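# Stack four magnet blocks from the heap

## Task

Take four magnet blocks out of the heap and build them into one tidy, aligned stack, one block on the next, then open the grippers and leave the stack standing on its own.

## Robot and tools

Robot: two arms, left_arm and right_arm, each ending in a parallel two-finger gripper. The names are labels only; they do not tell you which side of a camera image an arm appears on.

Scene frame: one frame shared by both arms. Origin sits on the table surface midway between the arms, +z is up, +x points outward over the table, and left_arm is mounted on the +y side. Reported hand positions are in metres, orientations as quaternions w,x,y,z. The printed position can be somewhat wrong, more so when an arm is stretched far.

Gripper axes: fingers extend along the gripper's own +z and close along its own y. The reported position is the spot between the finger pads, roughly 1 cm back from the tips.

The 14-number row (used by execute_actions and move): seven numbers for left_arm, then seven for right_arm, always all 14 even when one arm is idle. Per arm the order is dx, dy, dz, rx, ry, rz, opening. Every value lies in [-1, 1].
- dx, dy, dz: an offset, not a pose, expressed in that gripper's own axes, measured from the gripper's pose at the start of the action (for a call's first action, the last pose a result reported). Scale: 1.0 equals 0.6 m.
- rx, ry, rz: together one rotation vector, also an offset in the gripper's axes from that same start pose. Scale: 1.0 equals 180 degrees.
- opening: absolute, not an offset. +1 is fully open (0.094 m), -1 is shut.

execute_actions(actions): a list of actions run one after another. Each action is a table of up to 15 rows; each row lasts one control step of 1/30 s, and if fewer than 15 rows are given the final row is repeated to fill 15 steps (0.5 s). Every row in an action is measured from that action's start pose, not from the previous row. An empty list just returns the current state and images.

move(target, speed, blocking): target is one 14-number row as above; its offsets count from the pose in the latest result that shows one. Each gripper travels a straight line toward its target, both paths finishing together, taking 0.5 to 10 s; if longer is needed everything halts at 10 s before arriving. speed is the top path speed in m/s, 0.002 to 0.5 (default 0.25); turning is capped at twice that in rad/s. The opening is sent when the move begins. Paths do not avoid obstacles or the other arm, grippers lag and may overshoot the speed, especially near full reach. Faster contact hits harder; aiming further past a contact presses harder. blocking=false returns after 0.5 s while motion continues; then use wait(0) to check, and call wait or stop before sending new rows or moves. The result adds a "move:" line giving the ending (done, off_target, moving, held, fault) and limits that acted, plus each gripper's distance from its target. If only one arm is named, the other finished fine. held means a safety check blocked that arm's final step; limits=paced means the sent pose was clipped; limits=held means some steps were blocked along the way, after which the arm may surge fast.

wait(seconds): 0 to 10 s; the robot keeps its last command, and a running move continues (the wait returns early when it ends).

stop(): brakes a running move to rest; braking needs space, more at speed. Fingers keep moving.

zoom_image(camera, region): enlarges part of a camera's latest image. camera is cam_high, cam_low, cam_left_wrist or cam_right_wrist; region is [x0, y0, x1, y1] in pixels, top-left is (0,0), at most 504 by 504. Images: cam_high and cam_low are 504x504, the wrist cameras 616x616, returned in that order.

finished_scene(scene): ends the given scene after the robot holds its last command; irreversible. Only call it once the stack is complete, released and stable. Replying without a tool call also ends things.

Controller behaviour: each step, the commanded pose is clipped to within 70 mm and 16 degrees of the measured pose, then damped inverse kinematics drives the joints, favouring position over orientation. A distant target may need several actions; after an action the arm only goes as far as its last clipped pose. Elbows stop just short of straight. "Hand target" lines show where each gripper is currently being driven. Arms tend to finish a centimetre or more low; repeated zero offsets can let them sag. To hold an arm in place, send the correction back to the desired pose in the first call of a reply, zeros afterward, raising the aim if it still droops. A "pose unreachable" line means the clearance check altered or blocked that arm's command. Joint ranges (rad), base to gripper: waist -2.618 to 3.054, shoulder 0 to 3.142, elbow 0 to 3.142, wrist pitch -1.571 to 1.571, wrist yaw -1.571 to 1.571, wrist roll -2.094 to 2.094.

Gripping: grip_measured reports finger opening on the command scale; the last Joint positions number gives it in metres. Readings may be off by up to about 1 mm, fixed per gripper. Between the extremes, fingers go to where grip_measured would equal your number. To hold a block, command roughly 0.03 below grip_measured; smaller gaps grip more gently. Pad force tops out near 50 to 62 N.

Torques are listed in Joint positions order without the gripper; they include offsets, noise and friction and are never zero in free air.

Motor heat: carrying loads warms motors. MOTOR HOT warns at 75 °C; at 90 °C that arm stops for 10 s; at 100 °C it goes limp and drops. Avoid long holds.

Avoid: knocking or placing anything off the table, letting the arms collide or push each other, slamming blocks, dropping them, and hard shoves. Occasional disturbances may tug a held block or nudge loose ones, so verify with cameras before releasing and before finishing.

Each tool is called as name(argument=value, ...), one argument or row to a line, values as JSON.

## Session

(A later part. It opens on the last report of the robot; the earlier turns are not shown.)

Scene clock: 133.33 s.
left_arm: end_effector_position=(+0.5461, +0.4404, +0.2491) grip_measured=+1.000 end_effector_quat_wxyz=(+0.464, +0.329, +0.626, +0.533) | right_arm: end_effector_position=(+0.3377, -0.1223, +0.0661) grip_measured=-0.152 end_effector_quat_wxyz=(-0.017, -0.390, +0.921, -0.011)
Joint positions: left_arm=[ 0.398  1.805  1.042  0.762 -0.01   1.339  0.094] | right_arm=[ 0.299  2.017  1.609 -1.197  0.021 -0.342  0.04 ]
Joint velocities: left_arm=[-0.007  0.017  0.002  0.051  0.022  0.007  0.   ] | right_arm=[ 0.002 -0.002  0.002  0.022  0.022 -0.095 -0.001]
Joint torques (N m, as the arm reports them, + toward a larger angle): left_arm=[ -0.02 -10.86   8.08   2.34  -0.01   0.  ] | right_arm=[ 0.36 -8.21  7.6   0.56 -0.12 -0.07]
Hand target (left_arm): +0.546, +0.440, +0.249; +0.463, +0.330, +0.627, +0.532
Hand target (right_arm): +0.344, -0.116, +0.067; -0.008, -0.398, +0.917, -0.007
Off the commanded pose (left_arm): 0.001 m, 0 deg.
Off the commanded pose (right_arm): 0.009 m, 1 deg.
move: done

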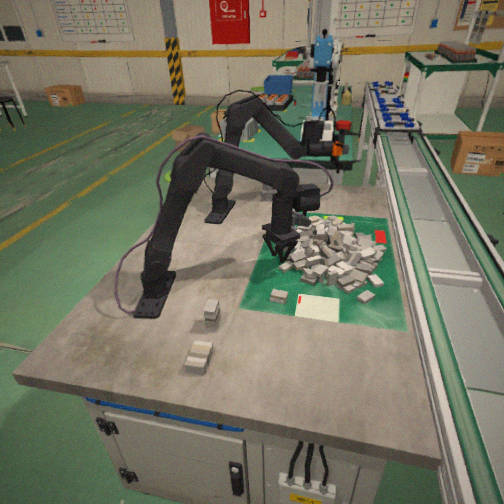

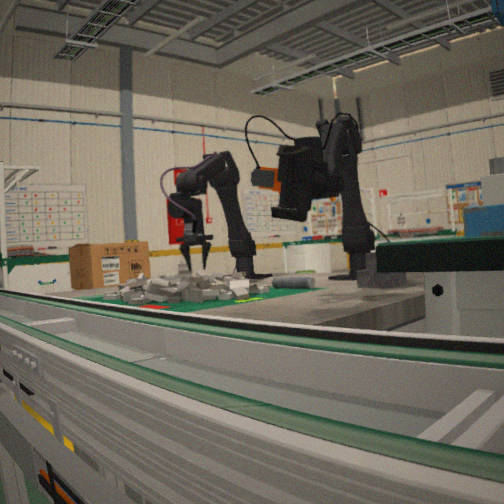

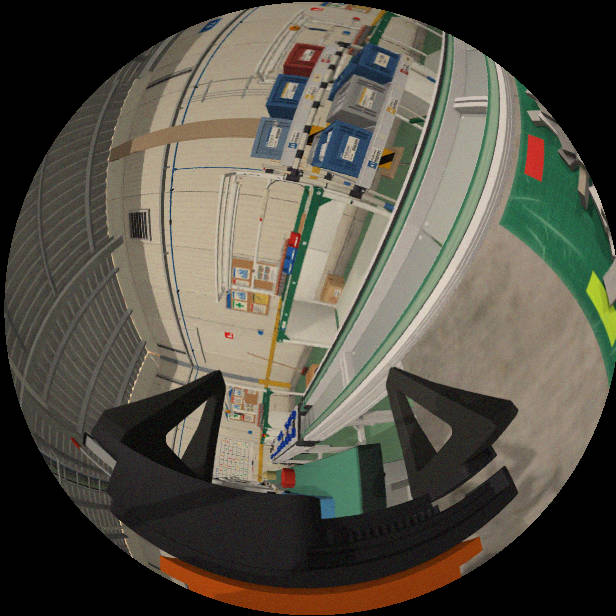

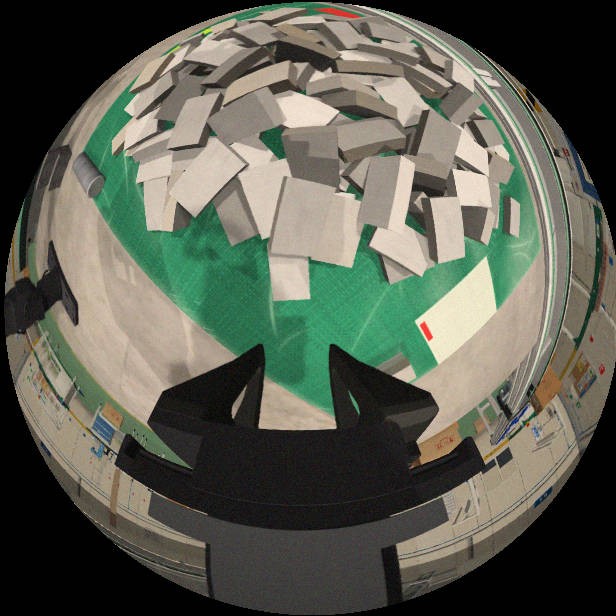

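move(
  target=[0,0,0,0,0,0,1,-0.037,0.009,0.07,-0.002,-0.013,-0.028,-0.15],
  speed=0.1,
)

zoom_image(
  camera="cam_right_wrist",
  region=[160, 200, 440, 450],
)

Scene clock: 136.83 s.
left_arm: end_effector_position=(+0.5461, +0.4404, +0.2497) grip_measured=+1.000 end_effector_quat_wxyz=(+0.464, +0.329, +0.626, +0.534) | right_arm: end_effector_position=(+0.3534, -0.1074, +0.0303) grip_measured=-0.152 end_effector_quat_wxyz=(+0.007, -0.422, +0.907, -0.006)
Joint positions: left_arm=[ 0.398  1.805  1.042  0.764 -0.01   1.339  0.094] | right_arm=[ 0.312  2.081  1.558 -1.034  0.013 -0.399  0.04 ]
Joint velocities: left_arm=[-0.002  0.007 -0.017 -0.066  0.051 -0.007  0.   ] | right_arm=[ 0.007  0.002 -0.012 -0.007 -0.007 -0.022 -0.   ]
Joint torques (N m, as the arm reports them, + toward a larger angle): left_arm=[ -0.01 -10.85   8.09   2.34  -0.01   0.  ] | right_arm=[ 0.66 -9.04  4.44  0.7  -0.13 -0.06]
Hand target (left_arm): +0.546, +0.440, +0.249; +0.464, +0.329, +0.626, +0.533
Hand target (right_arm): +0.348, -0.104, +0.023; -0.000, -0.430, +0.903, +0.000
Off the commanded pose (left_arm): 0.001 m, 0 deg.
Off the commanded pose (right_arm): 0.009 m, 2 deg.
move: done

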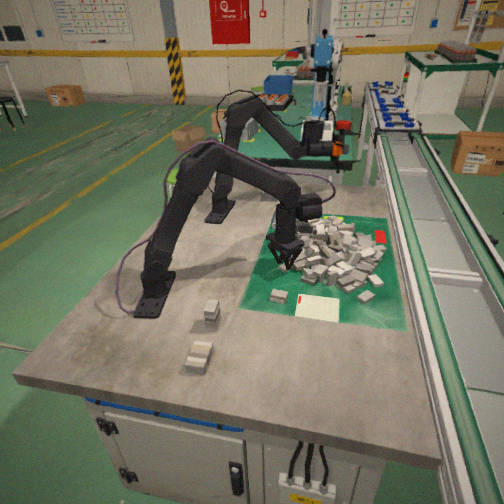

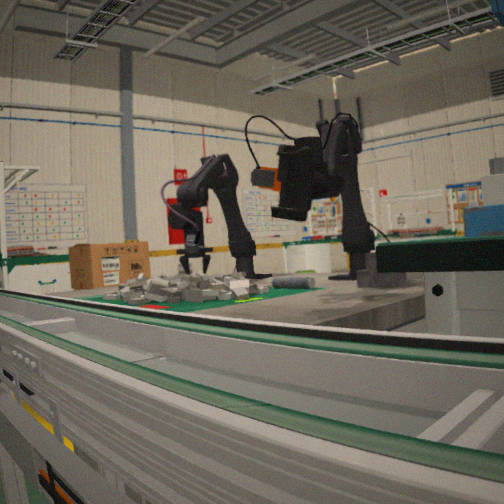

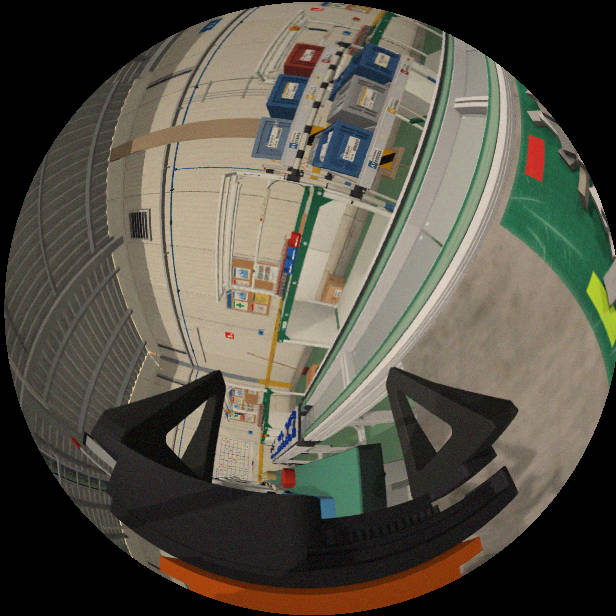

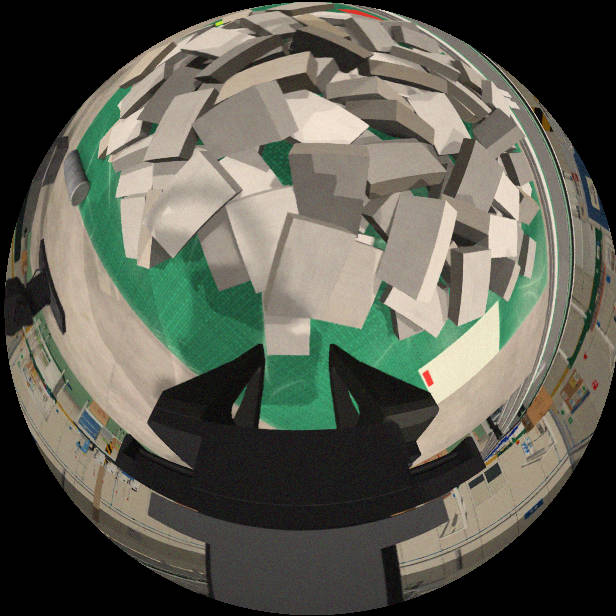

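Region (160, 200, 440, 450) of cam_right_wrist's 616x616 image, scaled by 1.800, with more detail than that image has; it fills the top 450 rows of this view, and the rest is white.

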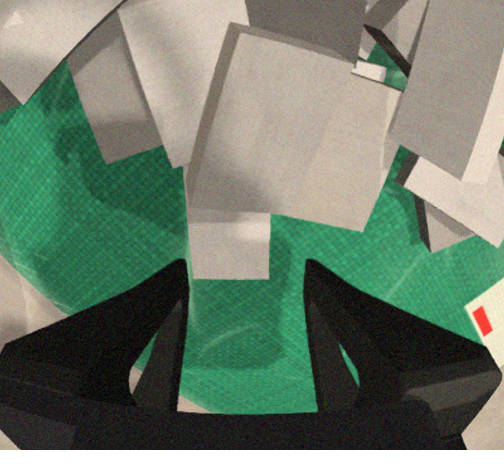

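move(
  target=[0,0,0,0,0,0,1,0.002,0.022,0.012,-0.006,0.002,-0.005,-0.05],
  speed=0.04,
)

zoom_image(
  camera="cam_right_wrist",
  region=[160, 200, 440, 450],
)

Scene clock: 139.57 s.
left_arm: end_effector_position=(+0.5461, +0.4404, +0.2502) grip_measured=+1.000 end_effector_quat_wxyz=(+0.465, +0.328, +0.625, +0.534) | right_arm: end_effector_position=(+0.3521, -0.1007, +0.0303) grip_measured=-0.052 end_effector_quat_wxyz=(+0.011, -0.429, +0.903, -0.005)
Joint positions: left_arm=[ 0.398  1.805  1.042  0.766 -0.01   1.339  0.094] | right_arm=[ 0.328  2.081  1.558 -1.026  0.011 -0.4    0.045]
Joint velocities: left_arm=[ 0.002  0.022 -0.002 -0.037 -0.022  0.007  0.   ] | right_arm=[-0.002 -0.002 -0.002 -0.007 -0.037  0.007 -0.001]
Joint torques (N m, as the arm reports them, + toward a larger angle): left_arm=[ -0.02 -10.86   8.09   2.34  -0.01   0.  ] | right_arm=[ 0.64 -9.74  3.35  0.71 -0.15  0.09]
Hand target (left_arm): +0.546, +0.440, +0.250; +0.464, +0.329, +0.626, +0.534
Hand target (right_arm): +0.342, -0.100, +0.023; +0.000, -0.429, +0.903, +0.001
Off the commanded pose (left_arm): 0.001 m, 0 deg.
Off the commanded pose (right_arm): 0.012 m, 1 deg.
move: off_target (right_arm)

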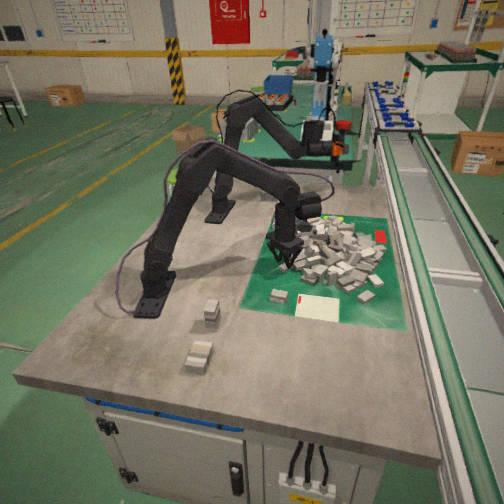

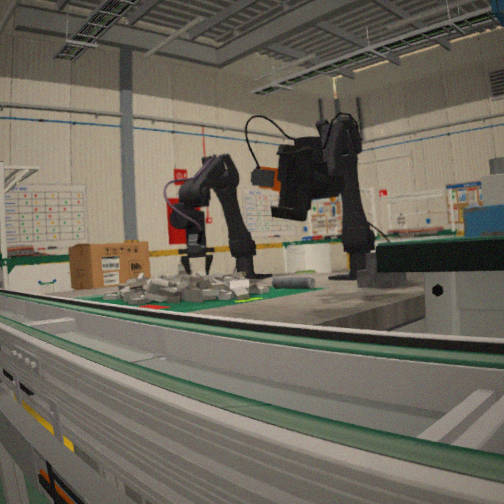

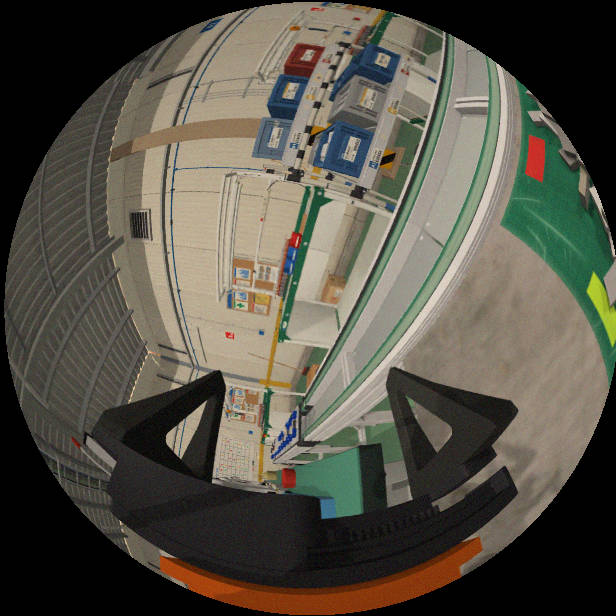

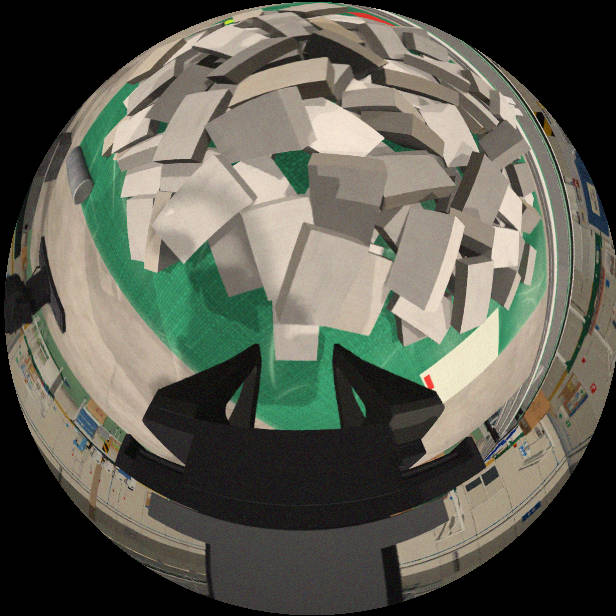

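Region (160, 200, 440, 450) of cam_right_wrist's 616x616 image, scaled by 1.800, with more detail than that image has; it fills the top 450 rows of this view, and the rest is white.

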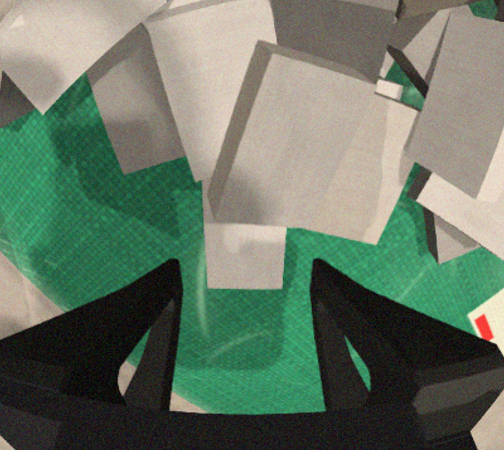

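move(
  target=[0,0,0,0,0,0,1,0.012,0.005,0.037,-0.006,0.005,0,-0.1],
  speed=0.04,
)

zoom_image(
  camera="cam_right_wrist",
  region=[160, 200, 440, 450],
)

Scene clock: 142.03 s.
left_arm: end_effector_position=(+0.5461, +0.4404, +0.2508) grip_measured=+1.000 end_effector_quat_wxyz=(+0.465, +0.328, +0.624, +0.535) | right_arm: end_effector_position=(+0.3503, -0.1017, +0.0203) grip_measured=-0.097 end_effector_quat_wxyz=(+0.013, -0.429, +0.903, -0.005)
Joint positions: left_arm=[ 0.398  1.805  1.042  0.768 -0.01   1.339  0.094] | right_arm=[ 0.328  2.081  1.516 -0.98   0.011 -0.4    0.042]
Joint velocities: left_arm=[ 0.002 -0.007 -0.007 -0.11  -0.022  0.037  0.   ] | right_arm=[ 0.012 -0.007 -0.012  0.007 -0.007  0.037 -0.   ]
Joint torques (N m, as the arm reports them, + toward a larger angle): left_arm=[ -0.02 -10.85   8.09   2.34  -0.01   0.  ] | right_arm=[-0.48 -8.32  3.9   0.7  -0.14  0.  ]
Hand target (left_arm): +0.546, +0.440, +0.250; +0.465, +0.328, +0.625, +0.534
Hand target (right_arm): +0.345, -0.104, +0.008; -0.000, -0.429, +0.903, -0.000
Off the commanded pose (left_arm): 0.001 m, 0 deg.
Off the commanded pose (right_arm): 0.013 m, 2 deg.
move: off_target (right_arm)

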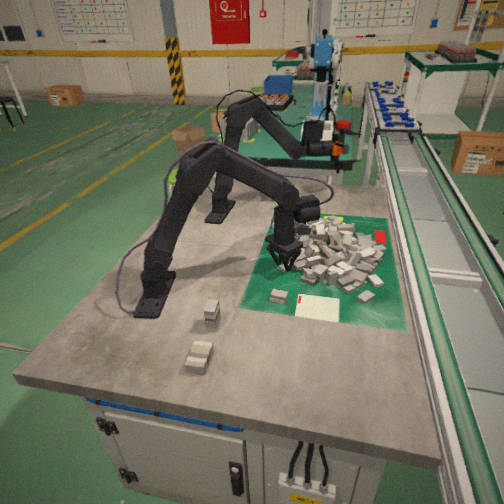

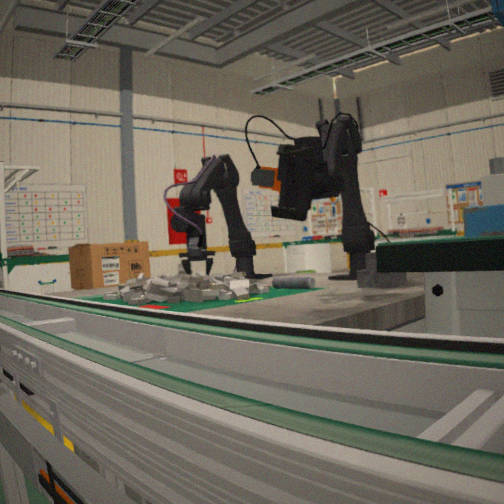

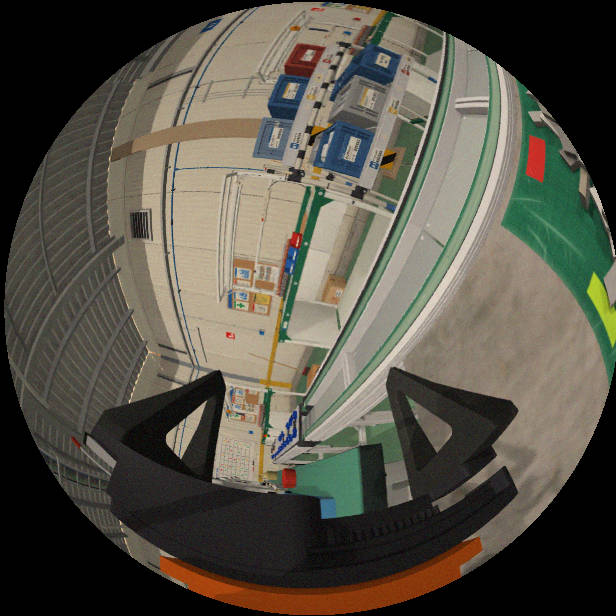

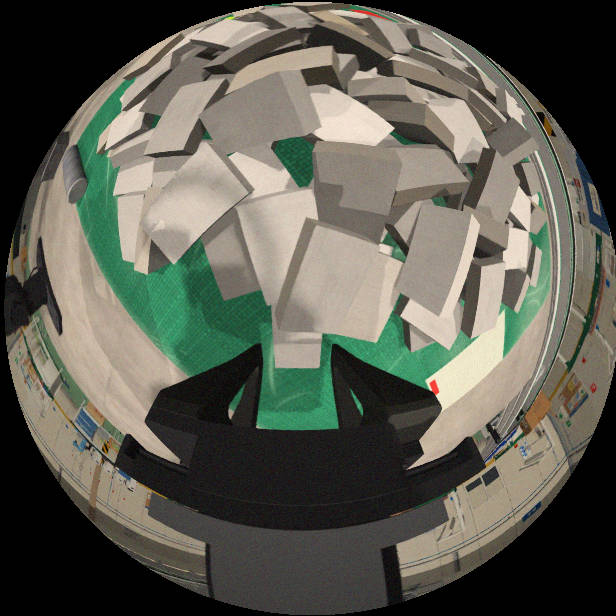

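Region (160, 200, 440, 450) of cam_right_wrist's 616x616 image, scaled by 1.800, with more detail than that image has; it fills the top 450 rows of this view, and the rest is white.

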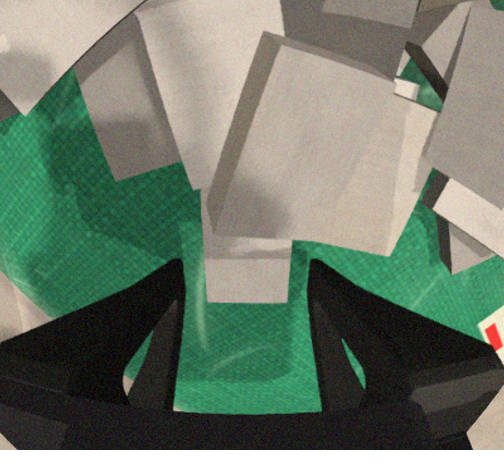

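execute_actions(
  actions=[
    [[0,0,0,0,0,0,1,0.002,0.001,0.008,-0.002,0.003,0,-0.1],[0,0,0,0,0,0,1,0.003,0.002,0.012,-0.003,0.005,0,-0.1],[0,0,0,0,0,0,1,0.004,0.003,0.016,-0.004,0.006,0,-0.1],[0,0,0,0,0,0,1,0.005,0.003,0.02,-0.005,0.008,0,-0.1],[0,0,0,0,0,0,1,0.006,0.004,0.024,-0.006,0.0095,0,-0.1]],
  ],
)

Scene clock: 143.97 s.
left_arm: end_effector_position=(+0.5461, +0.4404, +0.2514) grip_measured=+1.000 end_effector_quat_wxyz=(+0.466, +0.328, +0.624, +0.535) | right_arm: end_effector_position=(+0.3495, -0.1021, +0.0124) grip_measured=-0.098 end_effector_quat_wxyz=(+0.005, -0.429, +0.903, -0.005)
Joint positions: left_arm=[ 0.398  1.805  1.042  0.771 -0.01   1.339  0.094] | right_arm=[ 0.328  2.102  1.516 -0.975  0.011 -0.4    0.042]
Joint velocities: left_arm=[-0.012  0.012 -0.012 -0.11  -0.007 -0.051  0.   ] | right_arm=[-0.017  0.007 -0.002  0.022 -0.022  0.051 -0.   ]
Joint torques (N m, as the arm reports them, + toward a larger angle): left_arm=[ -0.01 -10.86   8.08   2.33  -0.01   0.  ] | right_arm=[-0.11 -8.66  5.12  0.64 -0.08  0.01]
Hand target (left_arm): +0.546, +0.440, +0.251; +0.465, +0.328, +0.624, +0.535
Hand target (right_arm): +0.346, -0.103, +0.006; -0.004, -0.429, +0.903, -0.003
Off the commanded pose (left_arm): 0.001 m, 0 deg.
Off the commanded pose (right_arm): 0.007 m, 1 deg.

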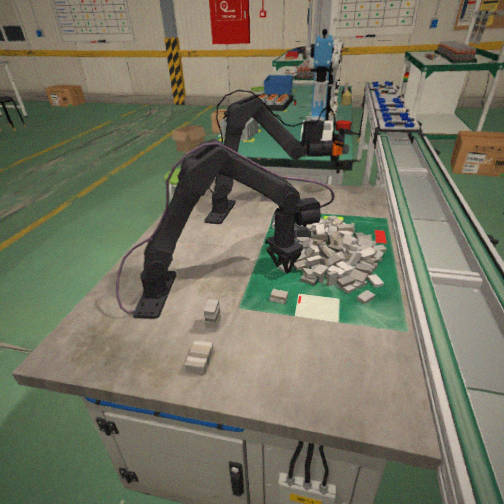

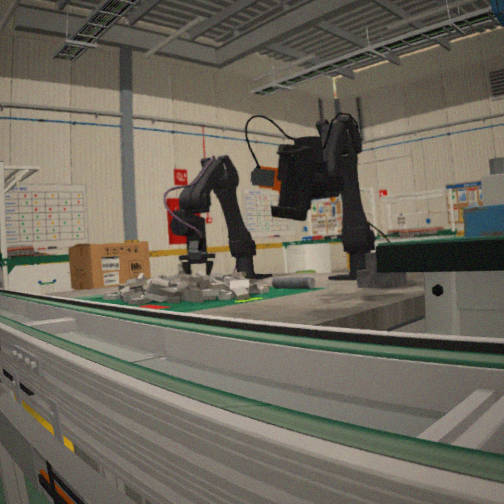

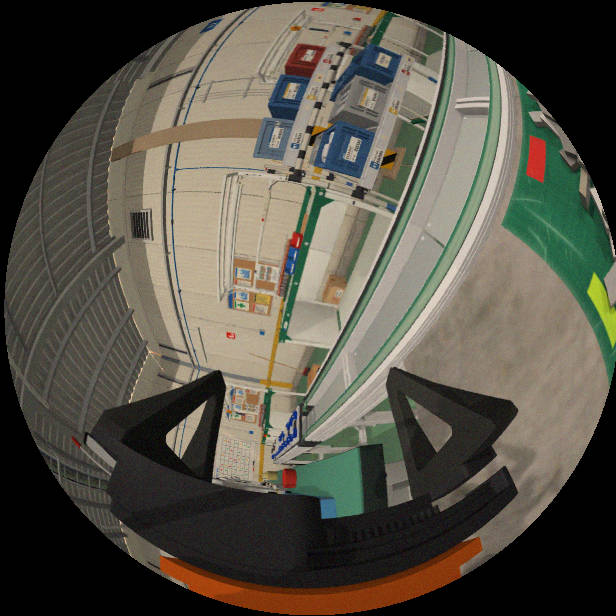

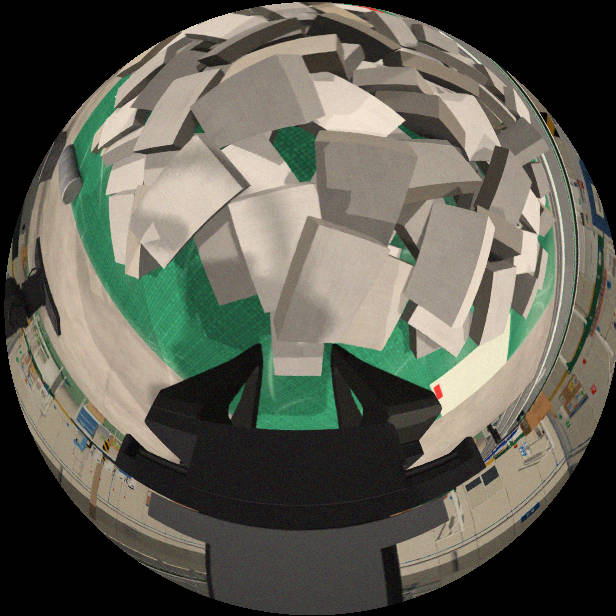

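Close, then pull out along +x.

execute_actions(
  actions=[
    [[0,0,0,0,0,0,1,0,0,0,0,0,0,-0.16],[0,0,0,0,0,0,1,0,0,0,0,0,0,-0.22],[0,0,0,0,0,0,1,0,0,0,0,0,0,-0.28],[0,0,0,0,0,0,1,0,0,0,0,0,0,-0.33],[0,0,0,0,0,0,1,0,0,0,0,0,0,-0.37],[0,0,0,0,0,0,1,0,0,0,0,0,0,-0.40],[0,0,0,0,0,0,1,0,0,0,0,0,0,-0.42],[0,0,0,0,0,0,1,0,0,0,0,0,0,-0.44],[0,0,0,0,0,0,1,0,0,0,0,0,0,-0.47]],
  ],
)

move(
  target=[0,0,0,0,0,0,1,0.075,0,-0.012,0,0,0,-0.47],
  speed=0.05,
)

Scene clock: 146.00 s.
left_arm: end_effector_position=(+0.5461, +0.4404, +0.2519) grip_measured=+1.000 end_effector_quat_wxyz=(+0.467, +0.327, +0.623, +0.536) | right_arm: end_effector_position=(+0.3495, -0.1021, +0.0124) grip_measured=-0.437 end_effector_quat_wxyz=(+0.005, -0.429, +0.903, -0.005)
Joint positions: left_arm=[ 0.398  1.805  1.042  0.773 -0.01   1.339  0.094] | right_arm=[ 0.328  2.102  1.516 -0.975  0.011 -0.4    0.026]
Joint velocities: left_arm=[-0.012 -0.002  0.012 -0.007 -0.007 -0.007  0.   ] | right_arm=[-0.007 -0.007 -0.007  0.037 -0.022  0.066 -0.   ]
Joint torques (N m, as the arm reports them, + toward a larger angle): left_arm=[ -0.02 -10.86   8.1    2.33  -0.01   0.  ] | right_arm=[-0.04 -9.77  5.27  0.58 -0.01 -0.01]
Hand target (left_arm): +0.546, +0.440, +0.251; +0.466, +0.328, +0.623, +0.535
Hand target (right_arm): +0.349, -0.102, +0.012; +0.005, -0.429, +0.903, -0.005
Off the commanded pose (left_arm): 0.001 m, 0 deg.
Off the commanded pose (right_arm): 0.000 m, 0 deg.

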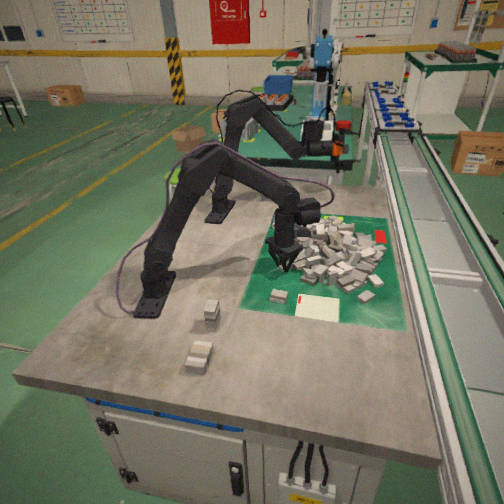

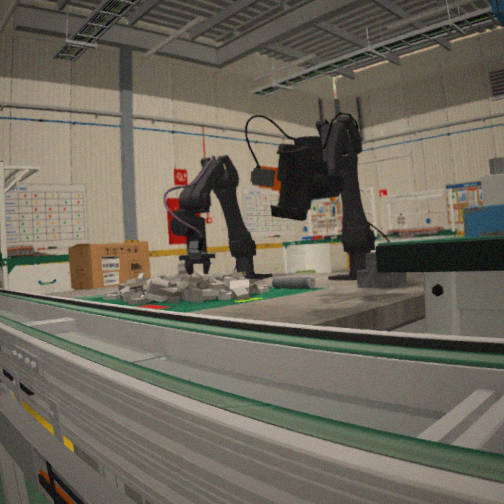

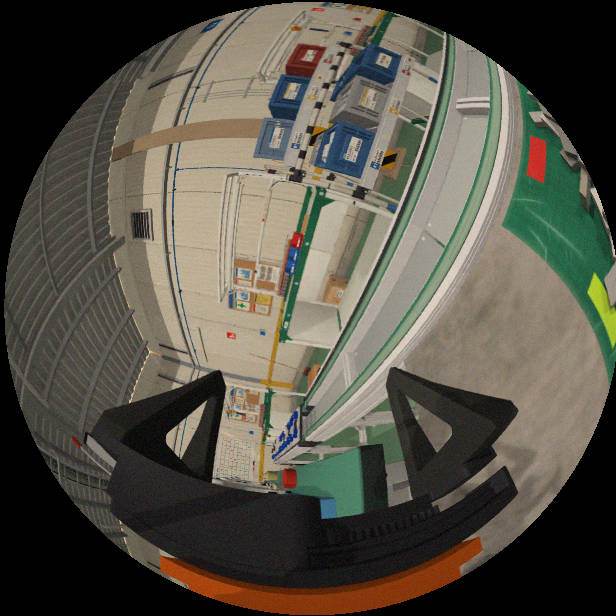

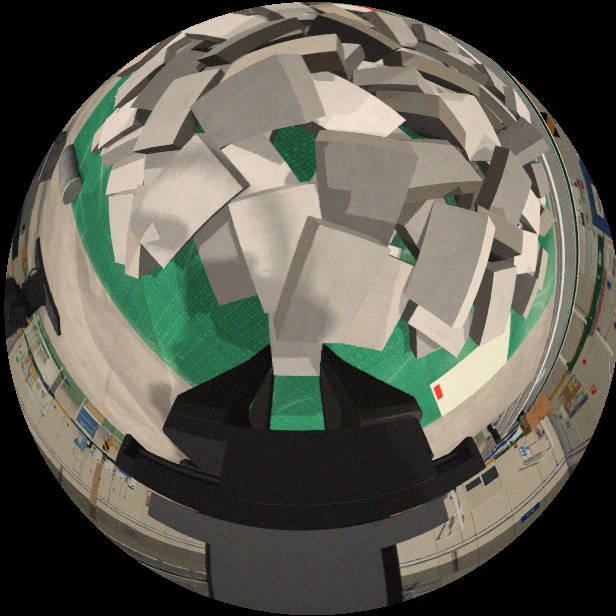

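Scene clock: 147.17 s.
left_arm: end_effector_position=(+0.5461, +0.4404, +0.2525) grip_measured=+1.000 end_effector_quat_wxyz=(+0.467, +0.327, +0.622, +0.537) | right_arm: end_effector_position=(+0.3210, -0.1340, +0.0165) grip_measured=-0.437 end_effector_quat_wxyz=(-0.003, -0.427, +0.904, -0.006)
Joint positions: left_arm=[ 0.398  1.805  1.042  0.775 -0.01   1.339  0.094] | right_arm=[ 0.286  1.969  1.335 -0.942  0.011 -0.438  0.026]
Joint velocities: left_arm=[-0.007 -0.012 -0.002  0.007 -0.022 -0.037  0.   ] | right_arm=[ 0.012 -0.002  0.007 -0.022 -0.007 -0.037  0.001]
Joint torques (N m, as the arm reports them, + toward a larger angle): left_arm=[ -0.02 -10.86   8.09   2.34   0.     0.  ] | right_arm=[ -0.78 -10.32   3.83   0.67  -0.05  -0.06]
Hand target (left_arm): +0.546, +0.440, +0.252; +0.467, +0.327, +0.623, +0.536
Hand target (right_arm): +0.321, -0.137, +0.020; +0.005, -0.429, +0.903, -0.006
Off the commanded pose (left_arm): 0.001 m, 0 deg.
Off the commanded pose (right_arm): 0.004 m, 1 deg.
move: done

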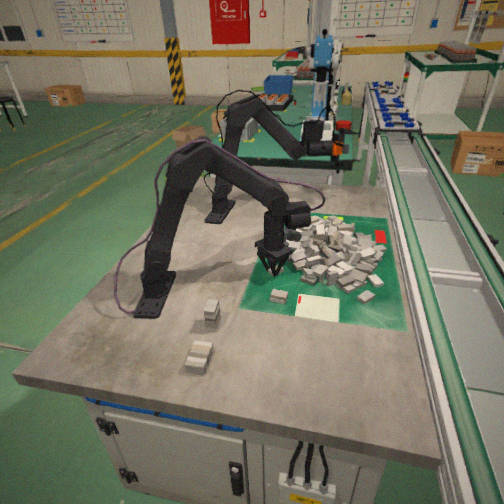

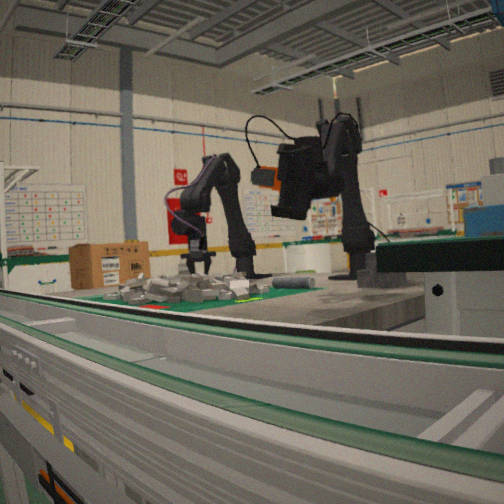

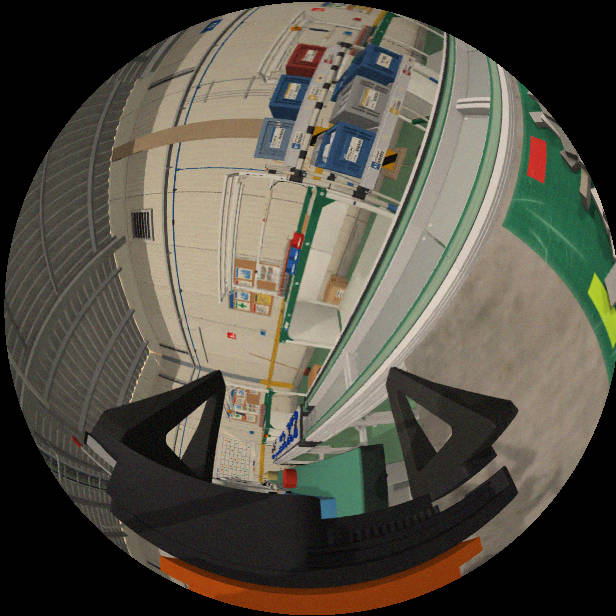

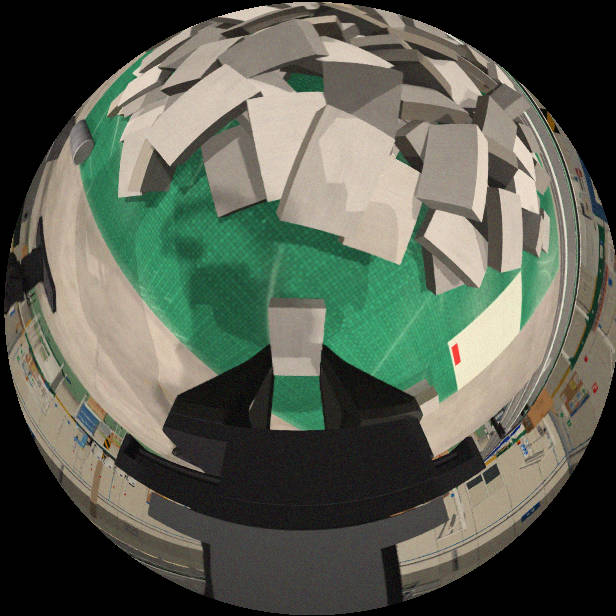

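move(
  target=[0,0,0,0,0,0,1,0.119,-0.147,-0.075,-0.002,-0.003,0.313,-0.47],
  speed=0.25,
)

zoom_image(
  camera="cam_right_wrist",
  region=[190, 220, 410, 420],
)

Scene clock: 152.07 s.
left_arm: end_effector_position=(+0.5461, +0.4404, +0.2531) grip_measured=+1.000 end_effector_quat_wxyz=(+0.468, +0.327, +0.621, +0.537) | right_arm: end_effector_position=(+0.3358, -0.2451, +0.0468) grip_measured=-0.438 end_effector_quat_wxyz=(-0.019, +0.041, +0.999, -0.009)
Joint positions: left_arm=[ 0.398  1.805  1.042  0.778 -0.01   1.339  0.094] | right_arm=[-0.036  1.901  1.366 -1.075  0.011  0.205  0.026]
Joint velocities: left_arm=[ 0.012 -0.012 -0.002 -0.007 -0.007 -0.022  0.   ] | right_arm=[-0.007 -0.007  0.017 -0.051 -0.007  0.051  0.001]
Joint torques (N m, as the arm reports them, + toward a larger angle): left_arm=[ -0.01 -10.87   8.09   2.34  -0.01   0.  ] | right_arm=[-0.41 -9.98  7.62  0.37 -0.07  0.09]
Hand target (left_arm): +0.546, +0.440, +0.253; +0.467, +0.327, +0.622, +0.537
Hand target (right_arm): +0.344, -0.245, +0.062; +0.003, +0.050, +0.999, -0.003
Off the commanded pose (left_arm): 0.001 m, 0 deg.
Off the commanded pose (right_arm): 0.018 m, 3 deg.
move: off_target (right_arm)

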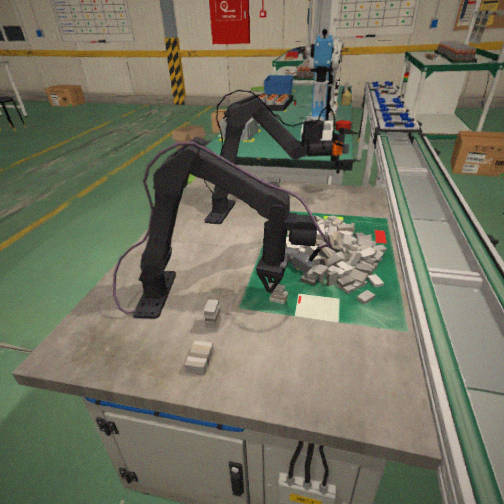

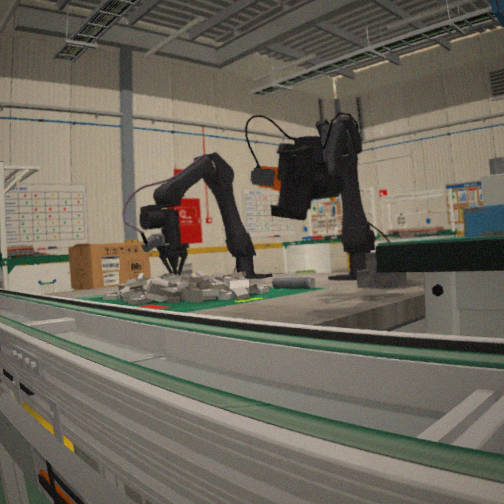

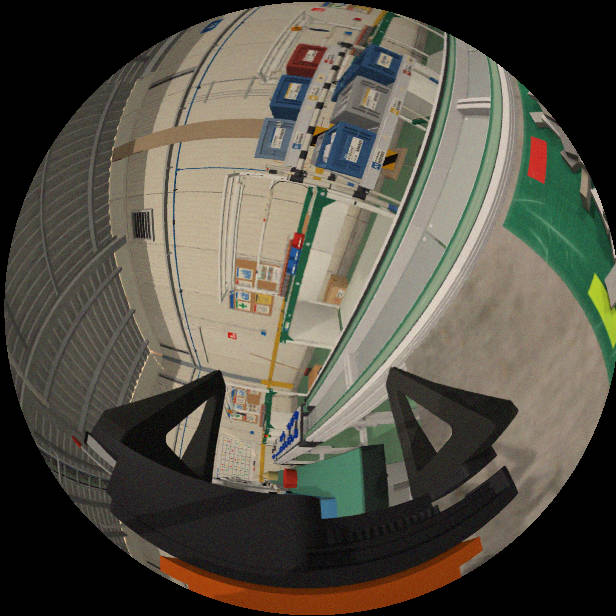

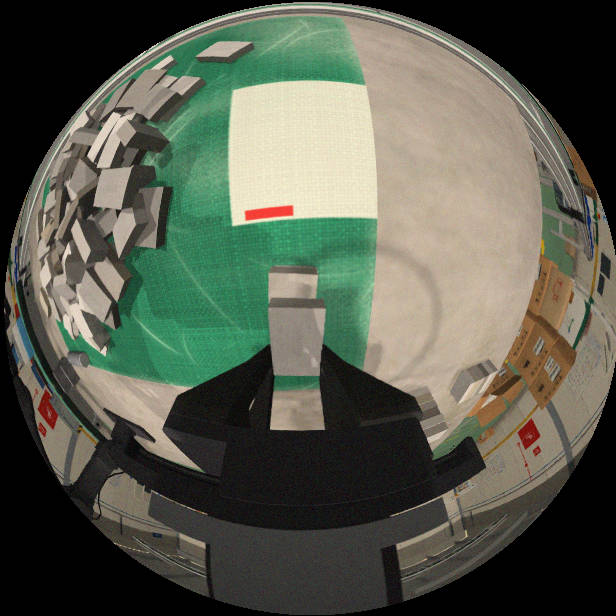

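Region (190, 220, 410, 420) of cam_right_wrist's 616x616 image, scaled by 2.291, with more detail than that image has; it fills the top 458 rows of this view, and the rest is white.

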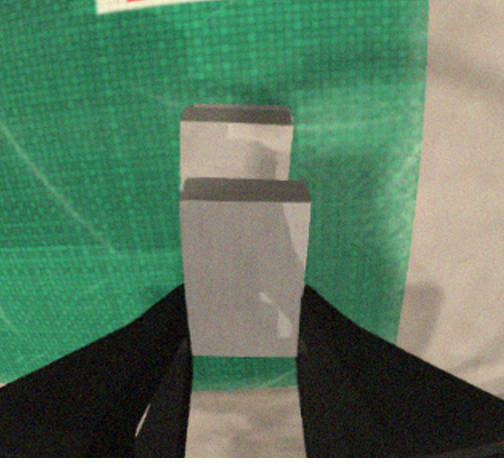

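move(
  target=[0,0,0,0,0,0,1,-0.011,0.0076,0.03,-0.008,-0.012,0.003,-0.47],
  speed=0.04,
)

zoom_image(
  camera="cam_right_wrist",
  region=[190, 220, 410, 420],
)

Scene clock: 156.00 s.
left_arm: end_effector_position=(+0.5461, +0.4404, +0.2537) grip_measured=+1.000 end_effector_quat_wxyz=(+0.468, +0.326, +0.621, +0.538) | right_arm: end_effector_position=(+0.3460, -0.2427, +0.0356) grip_measured=-0.438 end_effector_quat_wxyz=(+0.009, +0.042, +0.999, -0.001)
Joint positions: left_arm=[ 0.398  1.805  1.042  0.78  -0.01   1.339  0.094] | right_arm=[-0.036  1.901  1.319 -0.973  0.005  0.208  0.026]
Joint velocities: left_arm=[ 0.002 -0.007 -0.012  0.051 -0.037 -0.007  0.   ] | right_arm=[ 0.012 -0.002 -0.012 -0.022 -0.022 -0.007  0.   ]
Joint torques (N m, as the arm reports them, + toward a larger angle): left_arm=[ -0.02 -10.87   8.08   2.34  -0.01   0.  ] | right_arm=[-0.03 -7.66  4.14  0.73 -0.1   0.08]
Hand target (left_arm): +0.546, +0.440, +0.253; +0.468, +0.327, +0.621, +0.537
Hand target (right_arm): +0.342, -0.241, +0.029; +0.001, +0.046, +0.999, +0.003
Off the commanded pose (left_arm): 0.001 m, 0 deg.
Off the commanded pose (right_arm): 0.008 m, 1 deg.
move: done

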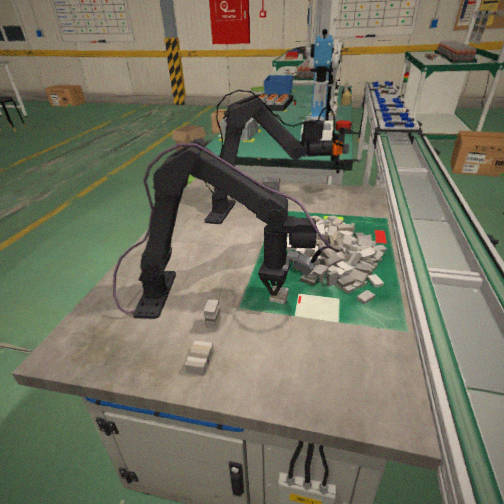

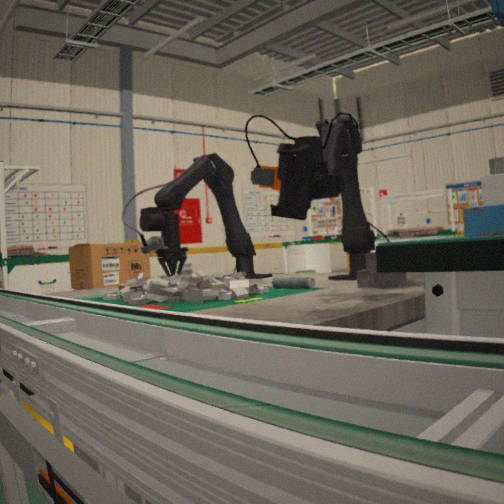

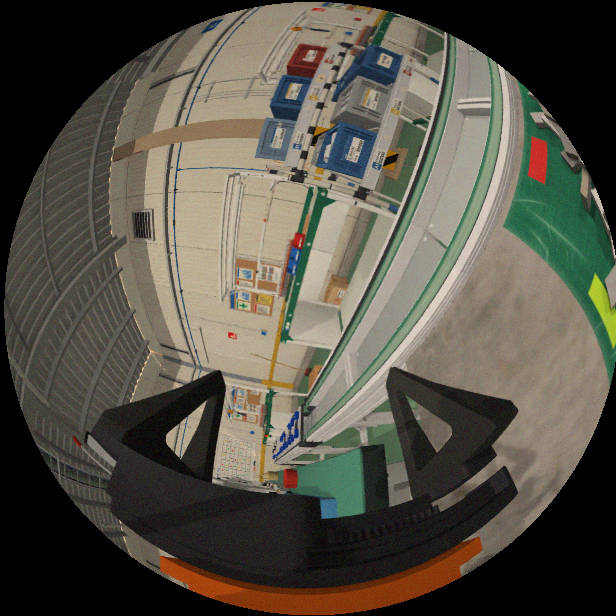

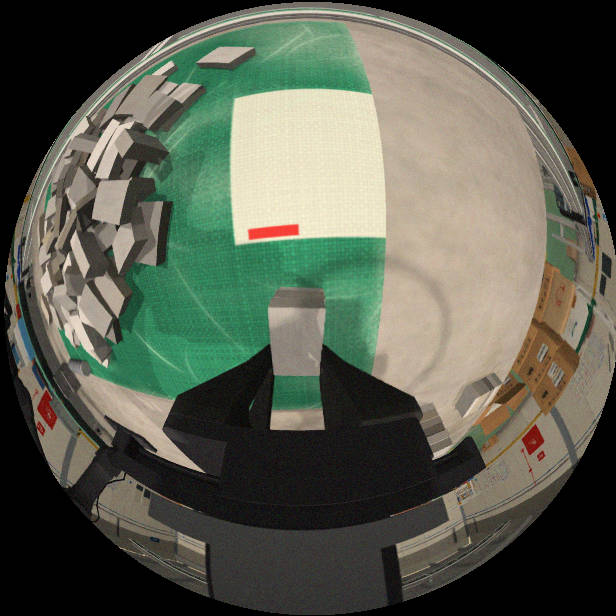

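Region (190, 220, 410, 420) of cam_right_wrist's 616x616 image, scaled by 2.291, with more detail than that image has; it fills the top 458 rows of this view, and the rest is white.

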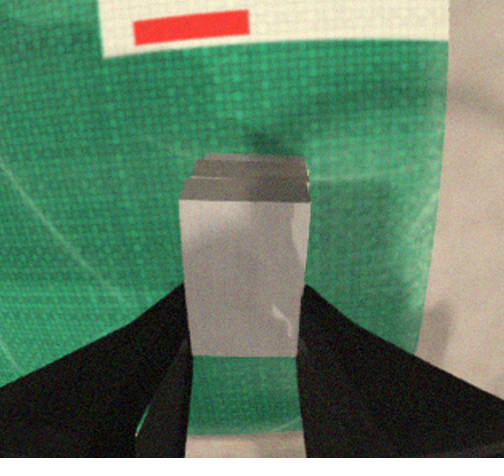

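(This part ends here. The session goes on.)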